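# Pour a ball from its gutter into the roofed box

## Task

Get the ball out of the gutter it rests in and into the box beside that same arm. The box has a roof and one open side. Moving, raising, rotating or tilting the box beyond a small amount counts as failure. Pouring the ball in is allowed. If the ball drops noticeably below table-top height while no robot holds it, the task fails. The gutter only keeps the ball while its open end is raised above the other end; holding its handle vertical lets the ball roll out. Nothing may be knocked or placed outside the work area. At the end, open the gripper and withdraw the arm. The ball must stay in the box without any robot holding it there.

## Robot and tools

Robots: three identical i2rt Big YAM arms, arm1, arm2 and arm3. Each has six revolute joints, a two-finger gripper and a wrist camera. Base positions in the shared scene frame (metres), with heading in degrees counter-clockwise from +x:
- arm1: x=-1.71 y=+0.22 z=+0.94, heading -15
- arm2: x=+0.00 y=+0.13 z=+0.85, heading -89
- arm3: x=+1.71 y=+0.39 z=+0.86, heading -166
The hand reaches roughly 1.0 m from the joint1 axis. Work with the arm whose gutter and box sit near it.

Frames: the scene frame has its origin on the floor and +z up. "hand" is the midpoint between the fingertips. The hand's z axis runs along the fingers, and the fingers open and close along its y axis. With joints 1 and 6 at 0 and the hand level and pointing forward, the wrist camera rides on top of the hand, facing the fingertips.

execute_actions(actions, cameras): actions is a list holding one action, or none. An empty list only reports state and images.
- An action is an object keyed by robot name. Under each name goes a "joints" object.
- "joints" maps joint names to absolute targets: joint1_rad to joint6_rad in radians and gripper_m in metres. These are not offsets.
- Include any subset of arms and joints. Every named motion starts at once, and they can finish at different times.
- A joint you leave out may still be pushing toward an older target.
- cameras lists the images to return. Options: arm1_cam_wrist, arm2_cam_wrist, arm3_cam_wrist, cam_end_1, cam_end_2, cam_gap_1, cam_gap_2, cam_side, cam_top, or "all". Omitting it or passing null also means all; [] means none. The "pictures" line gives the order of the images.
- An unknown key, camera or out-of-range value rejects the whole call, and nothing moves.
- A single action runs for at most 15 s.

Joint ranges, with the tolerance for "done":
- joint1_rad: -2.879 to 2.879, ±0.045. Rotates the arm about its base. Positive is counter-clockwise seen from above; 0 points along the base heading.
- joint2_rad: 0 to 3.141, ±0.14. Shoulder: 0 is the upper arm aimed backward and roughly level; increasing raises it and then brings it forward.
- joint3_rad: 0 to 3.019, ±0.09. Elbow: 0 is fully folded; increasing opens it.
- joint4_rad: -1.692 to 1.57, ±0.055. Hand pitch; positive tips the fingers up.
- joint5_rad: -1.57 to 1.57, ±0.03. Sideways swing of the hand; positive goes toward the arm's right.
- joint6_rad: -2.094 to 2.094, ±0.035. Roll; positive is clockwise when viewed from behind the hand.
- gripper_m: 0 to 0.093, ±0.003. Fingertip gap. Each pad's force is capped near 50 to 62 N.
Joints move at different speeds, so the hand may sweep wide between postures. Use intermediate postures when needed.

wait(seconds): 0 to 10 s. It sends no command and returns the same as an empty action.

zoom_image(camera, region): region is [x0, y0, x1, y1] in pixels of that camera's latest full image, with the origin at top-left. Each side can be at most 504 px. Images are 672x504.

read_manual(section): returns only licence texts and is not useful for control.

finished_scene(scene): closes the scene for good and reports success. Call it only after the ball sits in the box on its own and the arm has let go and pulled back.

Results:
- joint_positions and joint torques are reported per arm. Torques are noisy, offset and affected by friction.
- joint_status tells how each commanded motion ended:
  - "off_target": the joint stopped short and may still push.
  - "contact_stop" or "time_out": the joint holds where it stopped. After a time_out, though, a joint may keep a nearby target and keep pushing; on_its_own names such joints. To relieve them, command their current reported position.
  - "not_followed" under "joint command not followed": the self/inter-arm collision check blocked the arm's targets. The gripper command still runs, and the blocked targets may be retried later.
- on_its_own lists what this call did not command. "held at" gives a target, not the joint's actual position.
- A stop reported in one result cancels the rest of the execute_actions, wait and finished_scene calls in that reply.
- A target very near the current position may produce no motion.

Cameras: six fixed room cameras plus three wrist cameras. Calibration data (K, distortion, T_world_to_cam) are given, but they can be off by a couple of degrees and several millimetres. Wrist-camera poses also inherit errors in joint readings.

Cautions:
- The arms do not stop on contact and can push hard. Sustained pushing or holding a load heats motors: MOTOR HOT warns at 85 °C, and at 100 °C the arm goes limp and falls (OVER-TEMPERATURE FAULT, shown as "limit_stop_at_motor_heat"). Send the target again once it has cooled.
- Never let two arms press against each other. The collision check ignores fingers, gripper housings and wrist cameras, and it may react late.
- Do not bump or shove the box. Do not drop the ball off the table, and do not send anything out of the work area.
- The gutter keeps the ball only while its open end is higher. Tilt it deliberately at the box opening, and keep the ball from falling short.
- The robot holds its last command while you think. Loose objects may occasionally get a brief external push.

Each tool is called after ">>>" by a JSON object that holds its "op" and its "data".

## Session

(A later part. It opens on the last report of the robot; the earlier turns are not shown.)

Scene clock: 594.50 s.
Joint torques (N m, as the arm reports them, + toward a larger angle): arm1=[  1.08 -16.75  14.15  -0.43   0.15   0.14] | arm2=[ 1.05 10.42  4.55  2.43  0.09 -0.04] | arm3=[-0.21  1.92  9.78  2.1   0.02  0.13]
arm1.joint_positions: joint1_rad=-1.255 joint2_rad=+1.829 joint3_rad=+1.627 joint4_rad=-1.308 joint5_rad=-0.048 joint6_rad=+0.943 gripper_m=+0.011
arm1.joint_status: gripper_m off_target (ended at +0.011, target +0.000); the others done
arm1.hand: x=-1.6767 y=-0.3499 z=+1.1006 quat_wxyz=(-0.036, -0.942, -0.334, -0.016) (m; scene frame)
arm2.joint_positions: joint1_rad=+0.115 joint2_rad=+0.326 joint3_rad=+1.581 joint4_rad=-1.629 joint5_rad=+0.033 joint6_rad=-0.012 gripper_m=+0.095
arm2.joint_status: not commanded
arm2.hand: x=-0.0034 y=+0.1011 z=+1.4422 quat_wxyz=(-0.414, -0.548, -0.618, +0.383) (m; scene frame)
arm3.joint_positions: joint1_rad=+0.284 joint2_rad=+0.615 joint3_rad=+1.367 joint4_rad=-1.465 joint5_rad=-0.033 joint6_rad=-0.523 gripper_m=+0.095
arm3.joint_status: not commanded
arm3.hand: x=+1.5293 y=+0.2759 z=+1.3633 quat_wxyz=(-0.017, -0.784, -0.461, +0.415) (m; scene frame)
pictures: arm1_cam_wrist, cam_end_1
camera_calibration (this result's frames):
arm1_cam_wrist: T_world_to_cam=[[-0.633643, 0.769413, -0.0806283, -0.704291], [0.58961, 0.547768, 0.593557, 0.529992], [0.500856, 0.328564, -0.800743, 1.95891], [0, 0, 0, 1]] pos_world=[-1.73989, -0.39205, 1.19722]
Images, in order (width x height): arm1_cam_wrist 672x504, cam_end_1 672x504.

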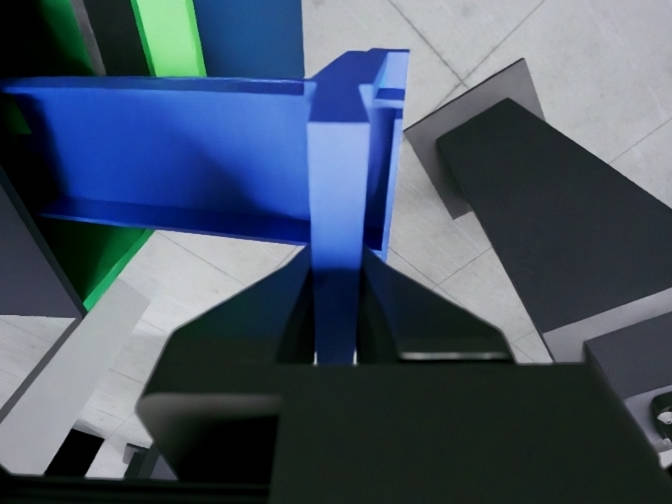

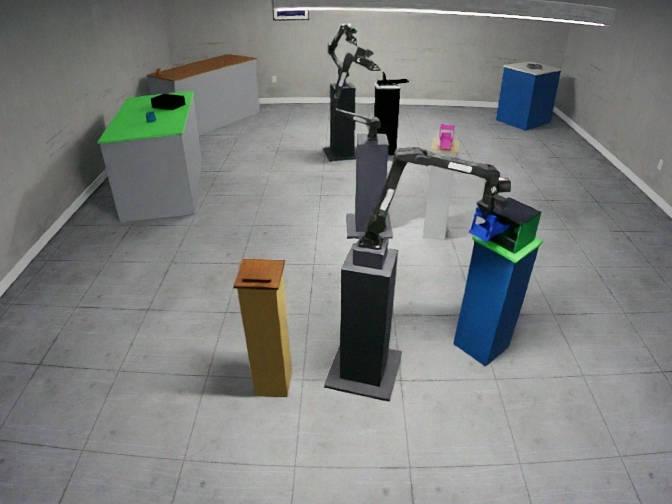

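>>> {"op": "execute_actions", "data": {"actions": [{"arm1": {"joints": {"joint1_rad": -1.301, "joint2_rad": 1.745, "joint3_rad": 1.53, "joint4_rad": -1.284, "joint5_rad": -0.05, "joint6_rad": 0.897, "gripper_m": 0.0}}}], "cameras": ["arm1_cam_wrist", "cam_end_1"]}}

>>> {"op": "zoom_image", "data": {"camera": "cam_end_1", "region": [430, 160, 560, 270]}}

Scene clock: 608.27 s.
Joint torques (N m, as the arm reports them, + toward a larger angle): arm1=[  0.35 -16.11   8.39   0.77   0.02  -0.04] | arm2=[ 0.65 10.41  4.44  2.48  0.1  -0.05] | arm3=[-0.46  2.19  9.75  2.16  0.06  0.13]
arm1.joint_positions: joint1_rad=-1.301 joint2_rad=+1.748 joint3_rad=+1.541 joint4_rad=-1.297 joint5_rad=-0.048 joint6_rad=+0.906 gripper_m=+0.011
arm1.joint_status: gripper_m off_target (ended at +0.011, target +0.000); the others done
arm1.hand: x=-1.7034 y=-0.3234 z=+1.1107 quat_wxyz=(-0.039, -0.943, -0.330, -0.014) (m; scene frame)
arm2.joint_positions: joint1_rad=+0.115 joint2_rad=+0.326 joint3_rad=+1.581 joint4_rad=-1.629 joint5_rad=+0.033 joint6_rad=-0.012 gripper_m=+0.095
arm2.joint_status: not commanded
arm2.hand: x=-0.0034 y=+0.1011 z=+1.4422 quat_wxyz=(-0.414, -0.548, -0.618, +0.383) (m; scene frame)
arm3.joint_positions: joint1_rad=+0.284 joint2_rad=+0.615 joint3_rad=+1.367 joint4_rad=-1.465 joint5_rad=-0.033 joint6_rad=-0.523 gripper_m=+0.095
arm3.joint_status: not commanded
arm3.hand: x=+1.5293 y=+0.2759 z=+1.3633 quat_wxyz=(-0.017, -0.784, -0.461, +0.415) (m; scene frame)
pictures: arm1_cam_wrist, cam_end_1
camera_calibration (this result's frames):
arm1_cam_wrist: T_world_to_cam=[[-0.62694, 0.774373, -0.0853957, -0.722414], [0.59576, 0.54717, 0.587941, 0.54181], [0.502011, 0.317728, -0.804384, 1.97412], [0, 0, 0, 1]] pos_world=[-1.76673, -0.364279, 1.20771]
Images, in order (width x height): arm1_cam_wrist 672x504, cam_end_1 672x504.

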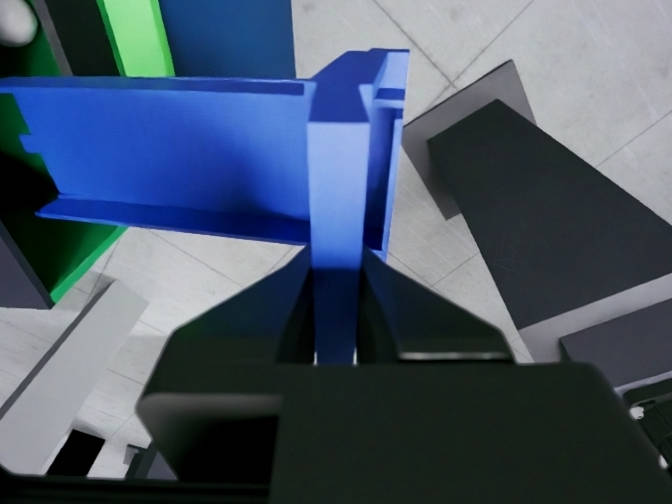

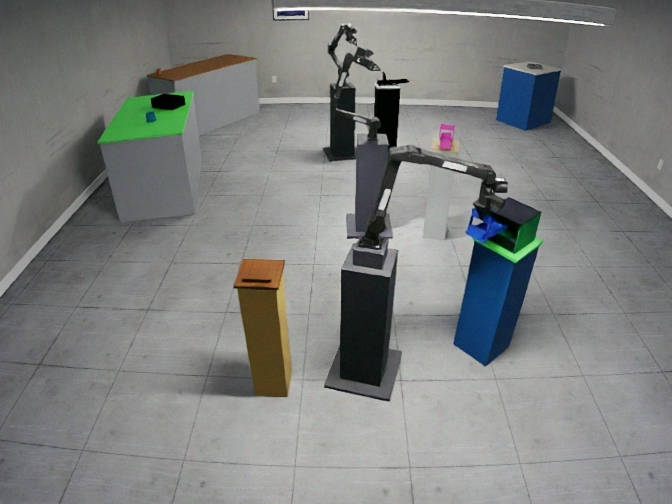

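Region (430, 160, 560, 270) of cam_end_1's 672x504 image, scaled by 3.877, with more detail than that image has; it fills the top 426 rows of this view, and the rest is white.

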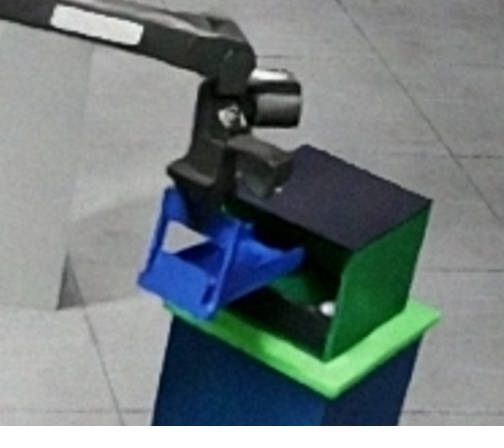

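>>> {"op": "execute_actions", "data": {"actions": [{"arm1": {"joints": {"joint1_rad": -1.36, "joint2_rad": 1.655, "joint3_rad": 1.40, "joint4_rad": -1.25, "joint5_rad": -0.053, "joint6_rad": 0.85, "gripper_m": 0.0}}}], "cameras": ["cam_end_1"]}}

>>> {"op": "zoom_image", "data": {"camera": "cam_end_1", "region": [430, 160, 560, 270]}}

Scene clock: 620.20 s.
Joint torques (N m, as the arm reports them, + toward a larger angle): arm1=[  1.27 -15.69   8.18   0.84   0.03  -0.02] | arm2=[ 0.73 10.35  4.44  2.46  0.06 -0.05] | arm3=[-0.45  2.21  9.8   2.08  0.07  0.1 ]
arm1.joint_positions: joint1_rad=-1.364 joint2_rad=+1.669 joint3_rad=+1.410 joint4_rad=-1.265 joint5_rad=-0.051 joint6_rad=+0.859 gripper_m=+0.011
arm1.joint_status: gripper_m off_target (ended at +0.011, target +0.000); the others done
arm1.hand: x=-1.7347 y=-0.2850 z=+1.1008 quat_wxyz=(-0.031, -0.946, -0.323, -0.016) (m; scene frame)
arm2.joint_positions: joint1_rad=+0.115 joint2_rad=+0.326 joint3_rad=+1.581 joint4_rad=-1.629 joint5_rad=+0.033 joint6_rad=-0.012 gripper_m=+0.095
arm2.joint_status: not commanded
arm2.hand: x=-0.0034 y=+0.1011 z=+1.4422 quat_wxyz=(-0.414, -0.548, -0.618, +0.383) (m; scene frame)
arm3.joint_positions: joint1_rad=+0.284 joint2_rad=+0.615 joint3_rad=+1.367 joint4_rad=-1.465 joint5_rad=-0.033 joint6_rad=-0.523 gripper_m=+0.095
arm3.joint_status: not commanded
arm3.hand: x=+1.5293 y=+0.2759 z=+1.3633 quat_wxyz=(-0.017, -0.784, -0.461, +0.415) (m; scene frame)
pictures: cam_end_1
Images, in order (width x height): cam_end_1 672x504.

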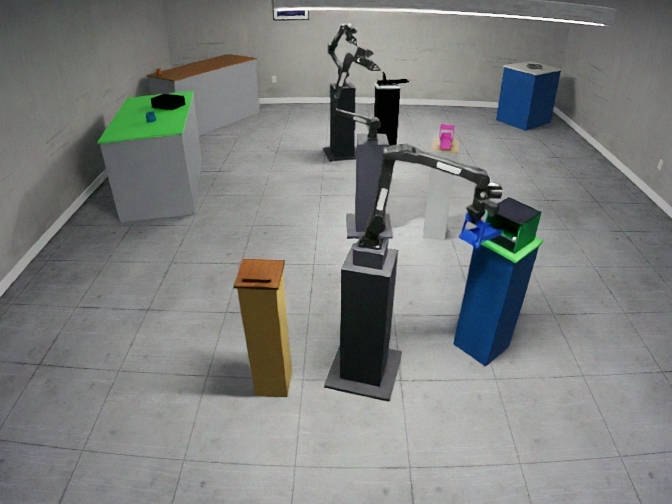

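Region (430, 160, 560, 270) of cam_end_1's 672x504 image, scaled by 3.877, with more detail than that image has; it fills the top 426 rows of this view, and the rest is white.

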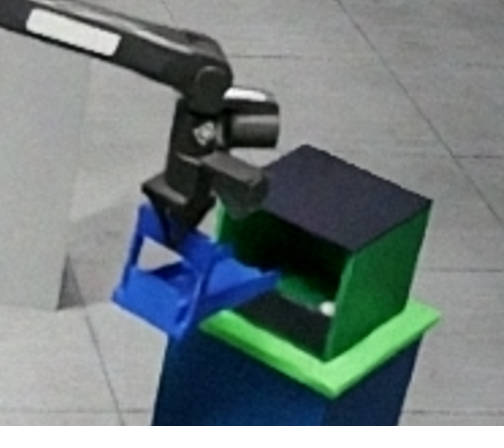

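>>> {"op": "execute_actions", "data": {"actions": [{"arm1": {"joints": {"joint1_rad": -1.40, "joint2_rad": 1.33, "joint3_rad": 1.30, "joint4_rad": -1.5, "joint5_rad": -0.27, "joint6_rad": 0.0, "gripper_m": 0.0}}}], "cameras": []}}

>>> {"op": "execute_actions", "data": {"actions": [{"arm1": {"joints": {"joint1_rad": 1.80, "joint2_rad": 1.84, "joint3_rad": 1.56, "joint4_rad": -1.229, "joint5_rad": -0.27, "joint6_rad": 0.0, "gripper_m": 0.0}}}], "cameras": ["arm1_cam_wrist", "cam_end_1"]}}

>>> {"op": "zoom_image", "data": {"camera": "cam_end_1", "region": [215, 160, 315, 300]}}

Scene clock: 631.50 s.
Joint torques (N m, as the arm reports them, + toward a larger angle): arm1=[ 0.31 -9.31  9.68 -0.31 -0.29 -0.07] | arm2=[ 0.5  10.52  4.5   2.55  0.07 -0.03] | arm3=[-0.67  1.85  9.92  2.08  0.05  0.09]
arm1.joint_positions: joint1_rad=-1.396 joint2_rad=+1.324 joint3_rad=+1.296 joint4_rad=-1.487 joint5_rad=-0.265 joint6_rad=+0.009 gripper_m=+0.011
arm1.joint_status: gripper_m off_target (ended at +0.011, target +0.000); the others done
arm1.hand: x=-1.7052 y=-0.1709 z=+1.2073 quat_wxyz=(-0.116, -0.731, -0.669, -0.071) (m; scene frame)
arm2.joint_positions: joint1_rad=+0.115 joint2_rad=+0.326 joint3_rad=+1.581 joint4_rad=-1.629 joint5_rad=+0.033 joint6_rad=-0.012 gripper_m=+0.095
arm2.joint_status: not commanded
arm2.hand: x=-0.0034 y=+0.1011 z=+1.4422 quat_wxyz=(-0.414, -0.548, -0.618, +0.383) (m; scene frame)
arm3.joint_positions: joint1_rad=+0.284 joint2_rad=+0.615 joint3_rad=+1.367 joint4_rad=-1.465 joint5_rad=-0.033 joint6_rad=-0.523 gripper_m=+0.095
arm3.joint_status: not commanded
arm3.hand: x=+1.5293 y=+0.2759 z=+1.3633 quat_wxyz=(-0.017, -0.784, -0.461, +0.415) (m; scene frame)
pictures: none
No camera images: the call's "cameras" was empty. Leave "cameras" out to get every camera's image.

Scene clock: 634.23 s.
Joint torques (N m, as the arm reports them, + toward a larger angle): arm1=[ -0.29 -18.75  11.31   0.22  -0.13  -0.03] | arm2=[ 0.84 10.17  4.51  2.48  0.05 -0.03] | arm3=[-0.14  2.19  9.78  2.    0.05  0.13]
arm1.joint_positions: joint1_rad=+1.810 joint2_rad=+1.861 joint3_rad=+1.529 joint4_rad=-1.230 joint5_rad=-0.269 joint6_rad=+0.007 gripper_m=+0.011
arm1.joint_status: gripper_m off_target (ended at +0.011, target +0.000); the others done
arm1.hand: x=-1.7477 y=+0.7816 z=+1.0545 quat_wxyz=(+0.089, +0.691, -0.711, -0.098) (m; scene frame)
arm2.joint_positions: joint1_rad=+0.115 joint2_rad=+0.326 joint3_rad=+1.581 joint4_rad=-1.629 joint5_rad=+0.033 joint6_rad=-0.012 gripper_m=+0.095
arm2.joint_status: not commanded
arm2.hand: x=-0.0034 y=+0.1011 z=+1.4422 quat_wxyz=(-0.414, -0.548, -0.618, +0.383) (m; scene frame)
arm3.joint_positions: joint1_rad=+0.284 joint2_rad=+0.615 joint3_rad=+1.367 joint4_rad=-1.465 joint5_rad=-0.033 joint6_rad=-0.523 gripper_m=+0.095
arm3.joint_status: not commanded
arm3.hand: x=+1.5293 y=+0.2759 z=+1.3633 quat_wxyz=(-0.017, -0.784, -0.461, +0.415) (m; scene frame)
pictures: arm1_cam_wrist, cam_end_1
camera_calibration (this result's frames):
arm1_cam_wrist: T_world_to_cam=[[0.963982, -0.0191689, -0.265277, 1.97967], [0.138148, -0.816214, 0.56099, 0.290798], [-0.227277, -0.577431, -0.784167, 1.00385], [0, 0, 0, 1]] pos_world=[-1.72039, 0.854957, 1.14922]
Images, in order (width x height): arm1_cam_wrist 672x504, cam_end_1 672x504.

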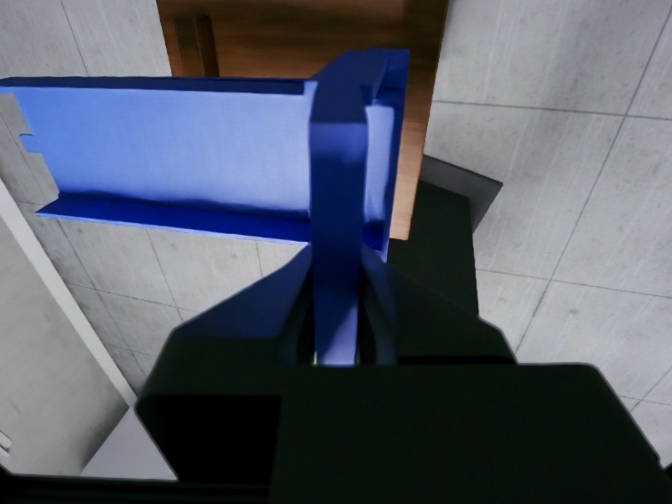

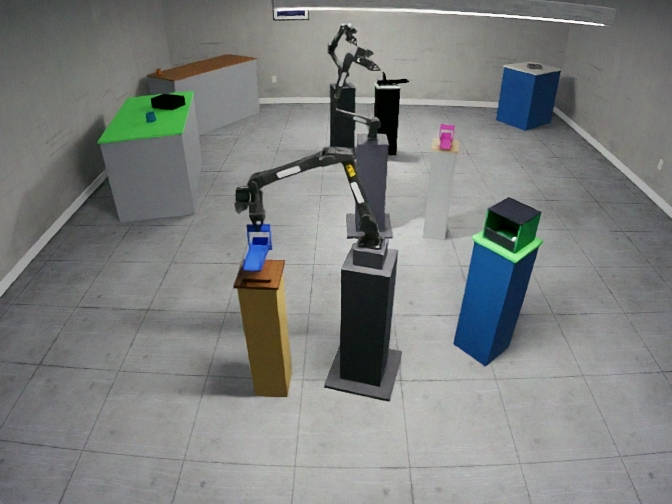

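Region (215, 160, 315, 300) of cam_end_1's 672x504 image, scaled by 3.600, with more detail than that image has; it fills the left 360 columns of this view, and the rest is white.

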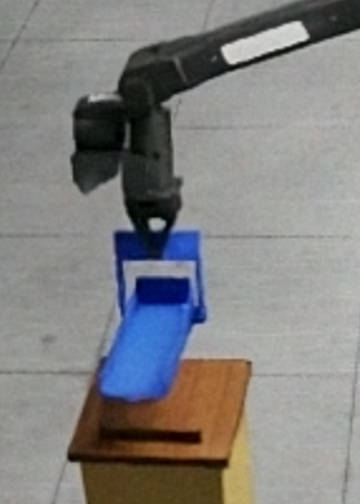

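>>> {"op": "execute_actions", "data": {"actions": [], "cameras": ["cam_end_1", "arm1_cam_wrist", "cam_top"]}}

Scene clock: 647.70 s.
Joint torques (N m, as the arm reports them, + toward a larger angle): arm1=[ -0.24 -18.72  11.23   0.22  -0.14  -0.03] | arm2=[ 0.87 10.16  4.49  2.52  0.07 -0.05] | arm3=[-0.47  2.43  9.89  1.98  0.05  0.12]
arm1.joint_positions: joint1_rad=+1.810 joint2_rad=+1.861 joint3_rad=+1.529 joint4_rad=-1.230 joint5_rad=-0.269 joint6_rad=+0.007 gripper_m=+0.011
arm1.joint_status: gripper_m off_target (ended at +0.011, target +0.000); the others done
arm1.hand: x=-1.7477 y=+0.7816 z=+1.0545 quat_wxyz=(+0.089, +0.691, -0.711, -0.098) (m; scene frame)
arm2.joint_positions: joint1_rad=+0.115 joint2_rad=+0.326 joint3_rad=+1.581 joint4_rad=-1.629 joint5_rad=+0.033 joint6_rad=-0.012 gripper_m=+0.095
arm2.joint_status: not commanded
arm2.hand: x=-0.0034 y=+0.1011 z=+1.4422 quat_wxyz=(-0.414, -0.548, -0.618, +0.383) (m; scene frame)
arm3.joint_positions: joint1_rad=+0.284 joint2_rad=+0.615 joint3_rad=+1.367 joint4_rad=-1.465 joint5_rad=-0.033 joint6_rad=-0.523 gripper_m=+0.095
arm3.joint_status: not commanded
arm3.hand: x=+1.5293 y=+0.2759 z=+1.3633 quat_wxyz=(-0.017, -0.784, -0.461, +0.415) (m; scene frame)
pictures: arm1_cam_wrist, cam_end_1, cam_top
camera_calibration (this result's frames):
arm1_cam_wrist: T_world_to_cam=[[0.963982, -0.0191689, -0.265277, 1.97967], [0.138148, -0.816214, 0.56099, 0.290798], [-0.227277, -0.577431, -0.784167, 1.00385], [0, 0, 0, 1]] pos_world=[-1.72039, 0.854957, 1.14922]
Images, in order (width x height): arm1_cam_wrist 672x504, cam_end_1 672x504, cam_top 672x504.

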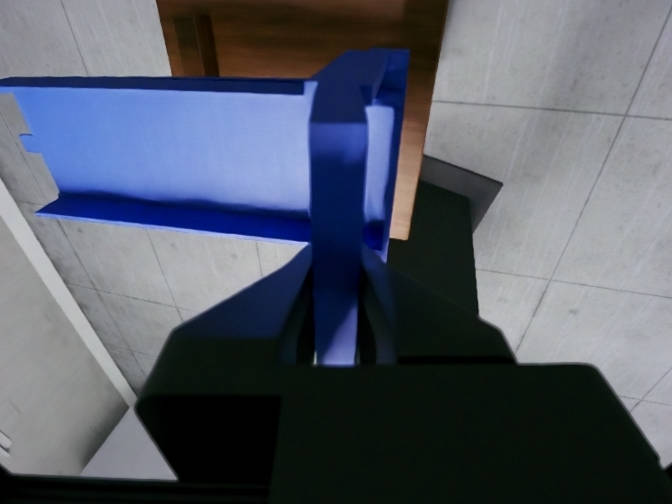

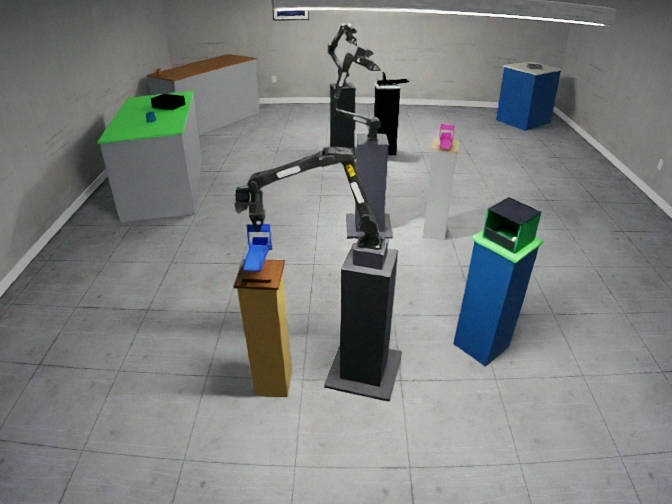

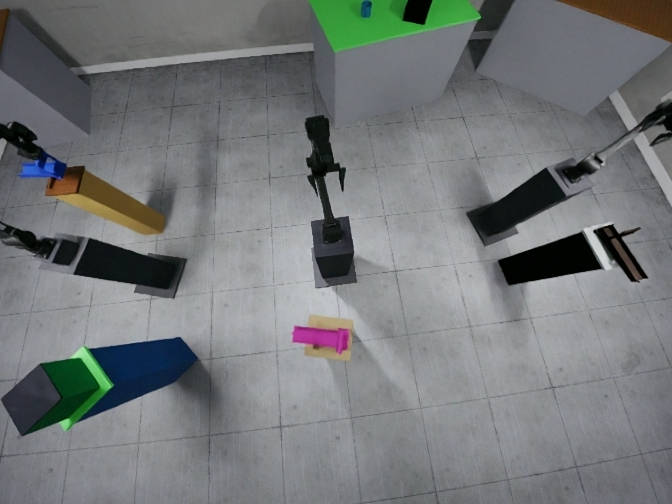

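>>> {"op": "execute_actions", "data": {"actions": [{"arm1": {"joints": {"joint1_rad": 1.838, "joint2_rad": 1.922, "joint3_rad": 1.42, "joint4_rad": -1.035, "joint5_rad": -0.27, "joint6_rad": 0.035}}}], "cameras": ["cam_end_1", "arm1_cam_wrist"]}}

Scene clock: 652.97 s.
Joint torques (N m, as the arm reports them, + toward a larger angle): arm1=[  1.14 -17.59   7.99   0.84  -0.17   0.12] | arm2=[ 0.55 10.19  4.51  2.55  0.08 -0.03] | arm3=[-0.43  2.39  9.79  2.01  0.03  0.12]
arm1.joint_positions: joint1_rad=+1.832 joint2_rad=+1.928 joint3_rad=+1.421 joint4_rad=-1.051 joint5_rad=-0.268 joint6_rad=+0.026 gripper_m=+0.011
arm1.joint_status: all done
arm1.hand: x=-1.7599 y=+0.7772 z=+0.9809 quat_wxyz=(+0.090, +0.692, -0.709, -0.098) (m; scene frame)
arm2.joint_positions: joint1_rad=+0.115 joint2_rad=+0.326 joint3_rad=+1.581 joint4_rad=-1.629 joint5_rad=+0.033 joint6_rad=-0.012 gripper_m=+0.095
arm2.joint_status: not commanded
arm2.hand: x=-0.0034 y=+0.1011 z=+1.4422 quat_wxyz=(-0.414, -0.548, -0.618, +0.383) (m; scene frame)
arm3.joint_positions: joint1_rad=+0.284 joint2_rad=+0.615 joint3_rad=+1.367 joint4_rad=-1.465 joint5_rad=-0.033 joint6_rad=-0.523 gripper_m=+0.095
arm3.joint_status: not commanded
arm3.hand: x=+1.5293 y=+0.2759 z=+1.3633 quat_wxyz=(-0.017, -0.784, -0.461, +0.415) (m; scene frame)
pictures: arm1_cam_wrist, cam_end_1
camera_calibration (this result's frames):
arm1_cam_wrist: T_world_to_cam=[[0.964198, -0.0154447, -0.264733, 1.9688], [0.141189, -0.815143, 0.56179, 0.333981], [-0.224471, -0.579054, -0.783779, 0.946641], [0, 0, 0, 1]] pos_world=[-1.73297, 0.850806, 1.07553]
Images, in order (width x height): arm1_cam_wrist 672x504, cam_end_1 672x504.

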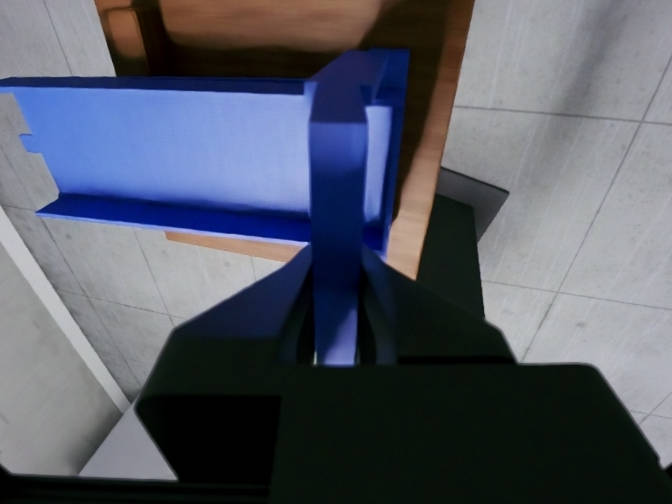

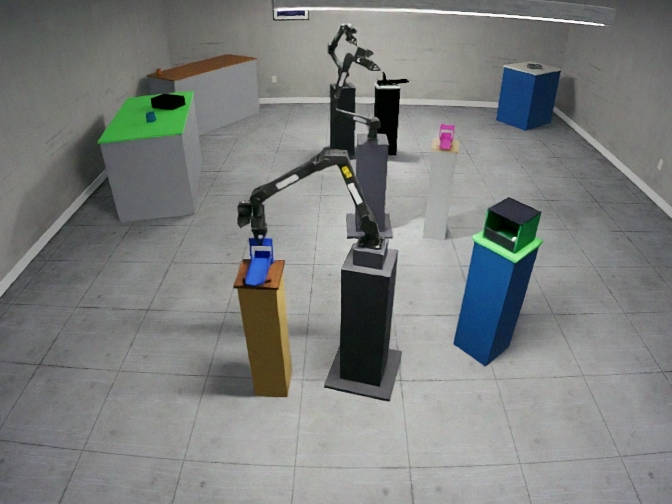

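Pinch is ~4 mm above the rest pose. Release now.

>>> {"op": "execute_actions", "data": {"actions": [{"arm1": {"joints": {"gripper_m": 0.07}}}], "cameras": ["arm1_cam_wrist"]}}

>>> {"op": "execute_actions", "data": {"actions": [{"arm1": {"joints": {"joint1_rad": 1.80, "joint2_rad": 1.80, "joint3_rad": 1.55, "joint4_rad": -1.30, "joint5_rad": -0.27, "joint6_rad": 0.0}}}], "cameras": ["cam_end_1", "arm1_cam_wrist"]}}

Scene clock: 657.20 s.
Joint torques (N m, as the arm reports them, + toward a larger angle): arm1=[  1.   -17.88   8.03   0.87  -0.17   0.11] | arm2=[ 0.68 10.13  4.4   2.45  0.11 -0.04] | arm3=[-0.15  2.08  9.78  2.16  0.06  0.13]
arm1.joint_positions: joint1_rad=+1.832 joint2_rad=+1.927 joint3_rad=+1.421 joint4_rad=-1.051 joint5_rad=-0.268 joint6_rad=+0.026 gripper_m=+0.070
arm1.joint_status: all done
arm1.hand: x=-1.7599 y=+0.7773 z=+0.9811 quat_wxyz=(+0.089, +0.692, -0.709, -0.098) (m; scene frame)
arm2.joint_positions: joint1_rad=+0.115 joint2_rad=+0.326 joint3_rad=+1.581 joint4_rad=-1.629 joint5_rad=+0.033 joint6_rad=-0.012 gripper_m=+0.095
arm2.joint_status: not commanded
arm2.hand: x=-0.0034 y=+0.1011 z=+1.4422 quat_wxyz=(-0.414, -0.548, -0.618, +0.383) (m; scene frame)
arm3.joint_positions: joint1_rad=+0.284 joint2_rad=+0.615 joint3_rad=+1.367 joint4_rad=-1.465 joint5_rad=-0.033 joint6_rad=-0.523 gripper_m=+0.095
arm3.joint_status: not commanded
arm3.hand: x=+1.5293 y=+0.2759 z=+1.3633 quat_wxyz=(-0.017, -0.784, -0.461, +0.415) (m; scene frame)
pictures: arm1_cam_wrist
camera_calibration (this result's frames):
arm1_cam_wrist: T_world_to_cam=[[0.964191, -0.0157239, -0.264742, 1.96907], [0.140893, -0.815353, 0.56156, 0.333764], [-0.224688, -0.578751, -0.78394, 0.946363], [0, 0, 0, 1]] pos_world=[-1.73295, 0.850805, 1.07576]
Images, in order (width x height): arm1_cam_wrist 672x504.

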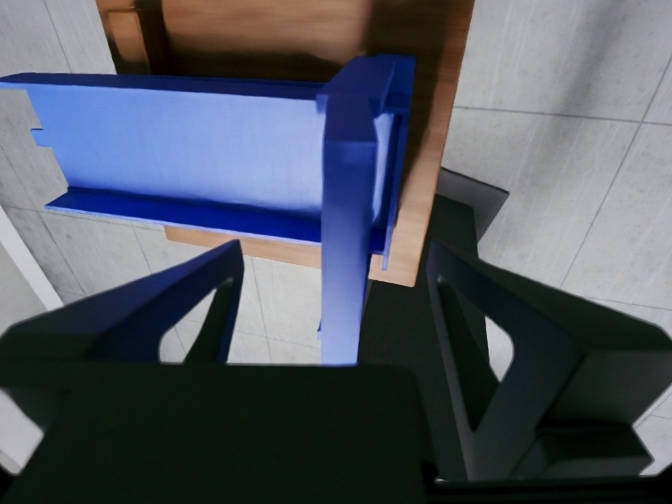

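Scene clock: 658.27 s.
Joint torques (N m, as the arm reports them, + toward a larger angle): arm1=[  0.52 -14.37  11.41  -0.53  -0.16  -0.06] | arm2=[ 0.71 10.63  4.46  2.4   0.08 -0.02] | arm3=[-0.44  1.83  9.76  2.07  0.03  0.1 ]
arm1.joint_positions: joint1_rad=+1.805 joint2_rad=+1.774 joint3_rad=+1.521 joint4_rad=-1.283 joint5_rad=-0.268 joint6_rad=+0.009 gripper_m=+0.070
arm1.joint_status: all done
arm1.hand: x=-1.7454 y=+0.7658 z=+1.0966 quat_wxyz=(+0.080, +0.689, -0.712, -0.107) (m; scene frame)
arm2.joint_positions: joint1_rad=+0.115 joint2_rad=+0.326 joint3_rad=+1.581 joint4_rad=-1.629 joint5_rad=+0.033 joint6_rad=-0.012 gripper_m=+0.095
arm2.joint_status: not commanded
arm2.hand: x=-0.0034 y=+0.1011 z=+1.4422 quat_wxyz=(-0.414, -0.548, -0.618, +0.383) (m; scene frame)
arm3.joint_positions: joint1_rad=+0.284 joint2_rad=+0.615 joint3_rad=+1.367 joint4_rad=-1.465 joint5_rad=-0.033 joint6_rad=-0.523 gripper_m=+0.095
arm3.joint_status: not commanded
arm3.hand: x=+1.5293 y=+0.2759 z=+1.3633 quat_wxyz=(-0.017, -0.784, -0.461, +0.415) (m; scene frame)
pictures: arm1_cam_wrist, cam_end_1
camera_calibration (this result's frames):
arm1_cam_wrist: T_world_to_cam=[[0.964179, -0.020099, -0.264492, 1.98848], [0.131276, -0.83029, 0.54165, 0.274037], [-0.230491, -0.556969, -0.79791, 1.02205], [0, 0, 0, 1]] pos_world=[-1.71765, 0.836746, 1.19301]
Images, in order (width x height): arm1_cam_wrist 672x504, cam_end_1 672x504.

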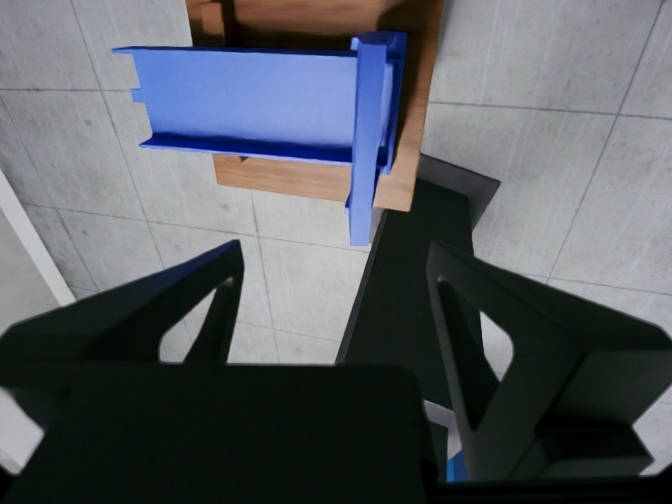

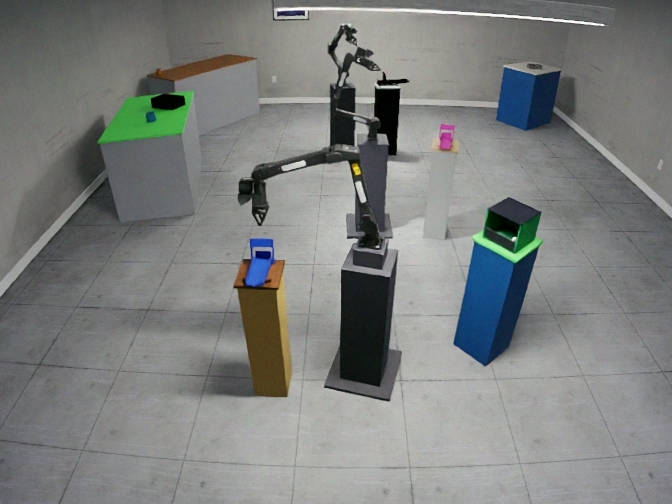

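>>> {"op": "zoom_image", "data": {"camera": "cam_end_1", "region": [430, 160, 560, 270]}}

Region (430, 160, 560, 270) of cam_end_1's 672x504 image, scaled by 3.877, with more detail than that image has; it fills the top 426 rows of this view, and the rest is white.

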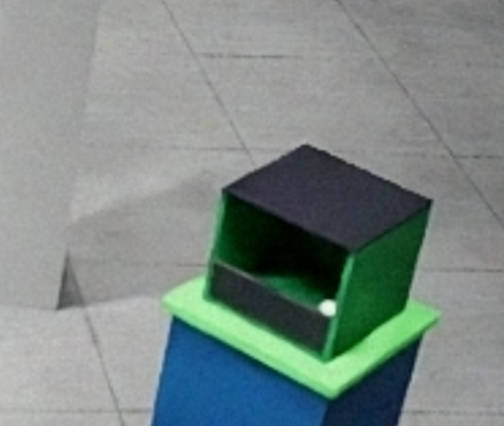

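The ball is in the box, gutter is back on its table and the arm is clear.

>>> {"op": "finished_scene", "data": {"scene": 1}}

The scene is finished: the task was done.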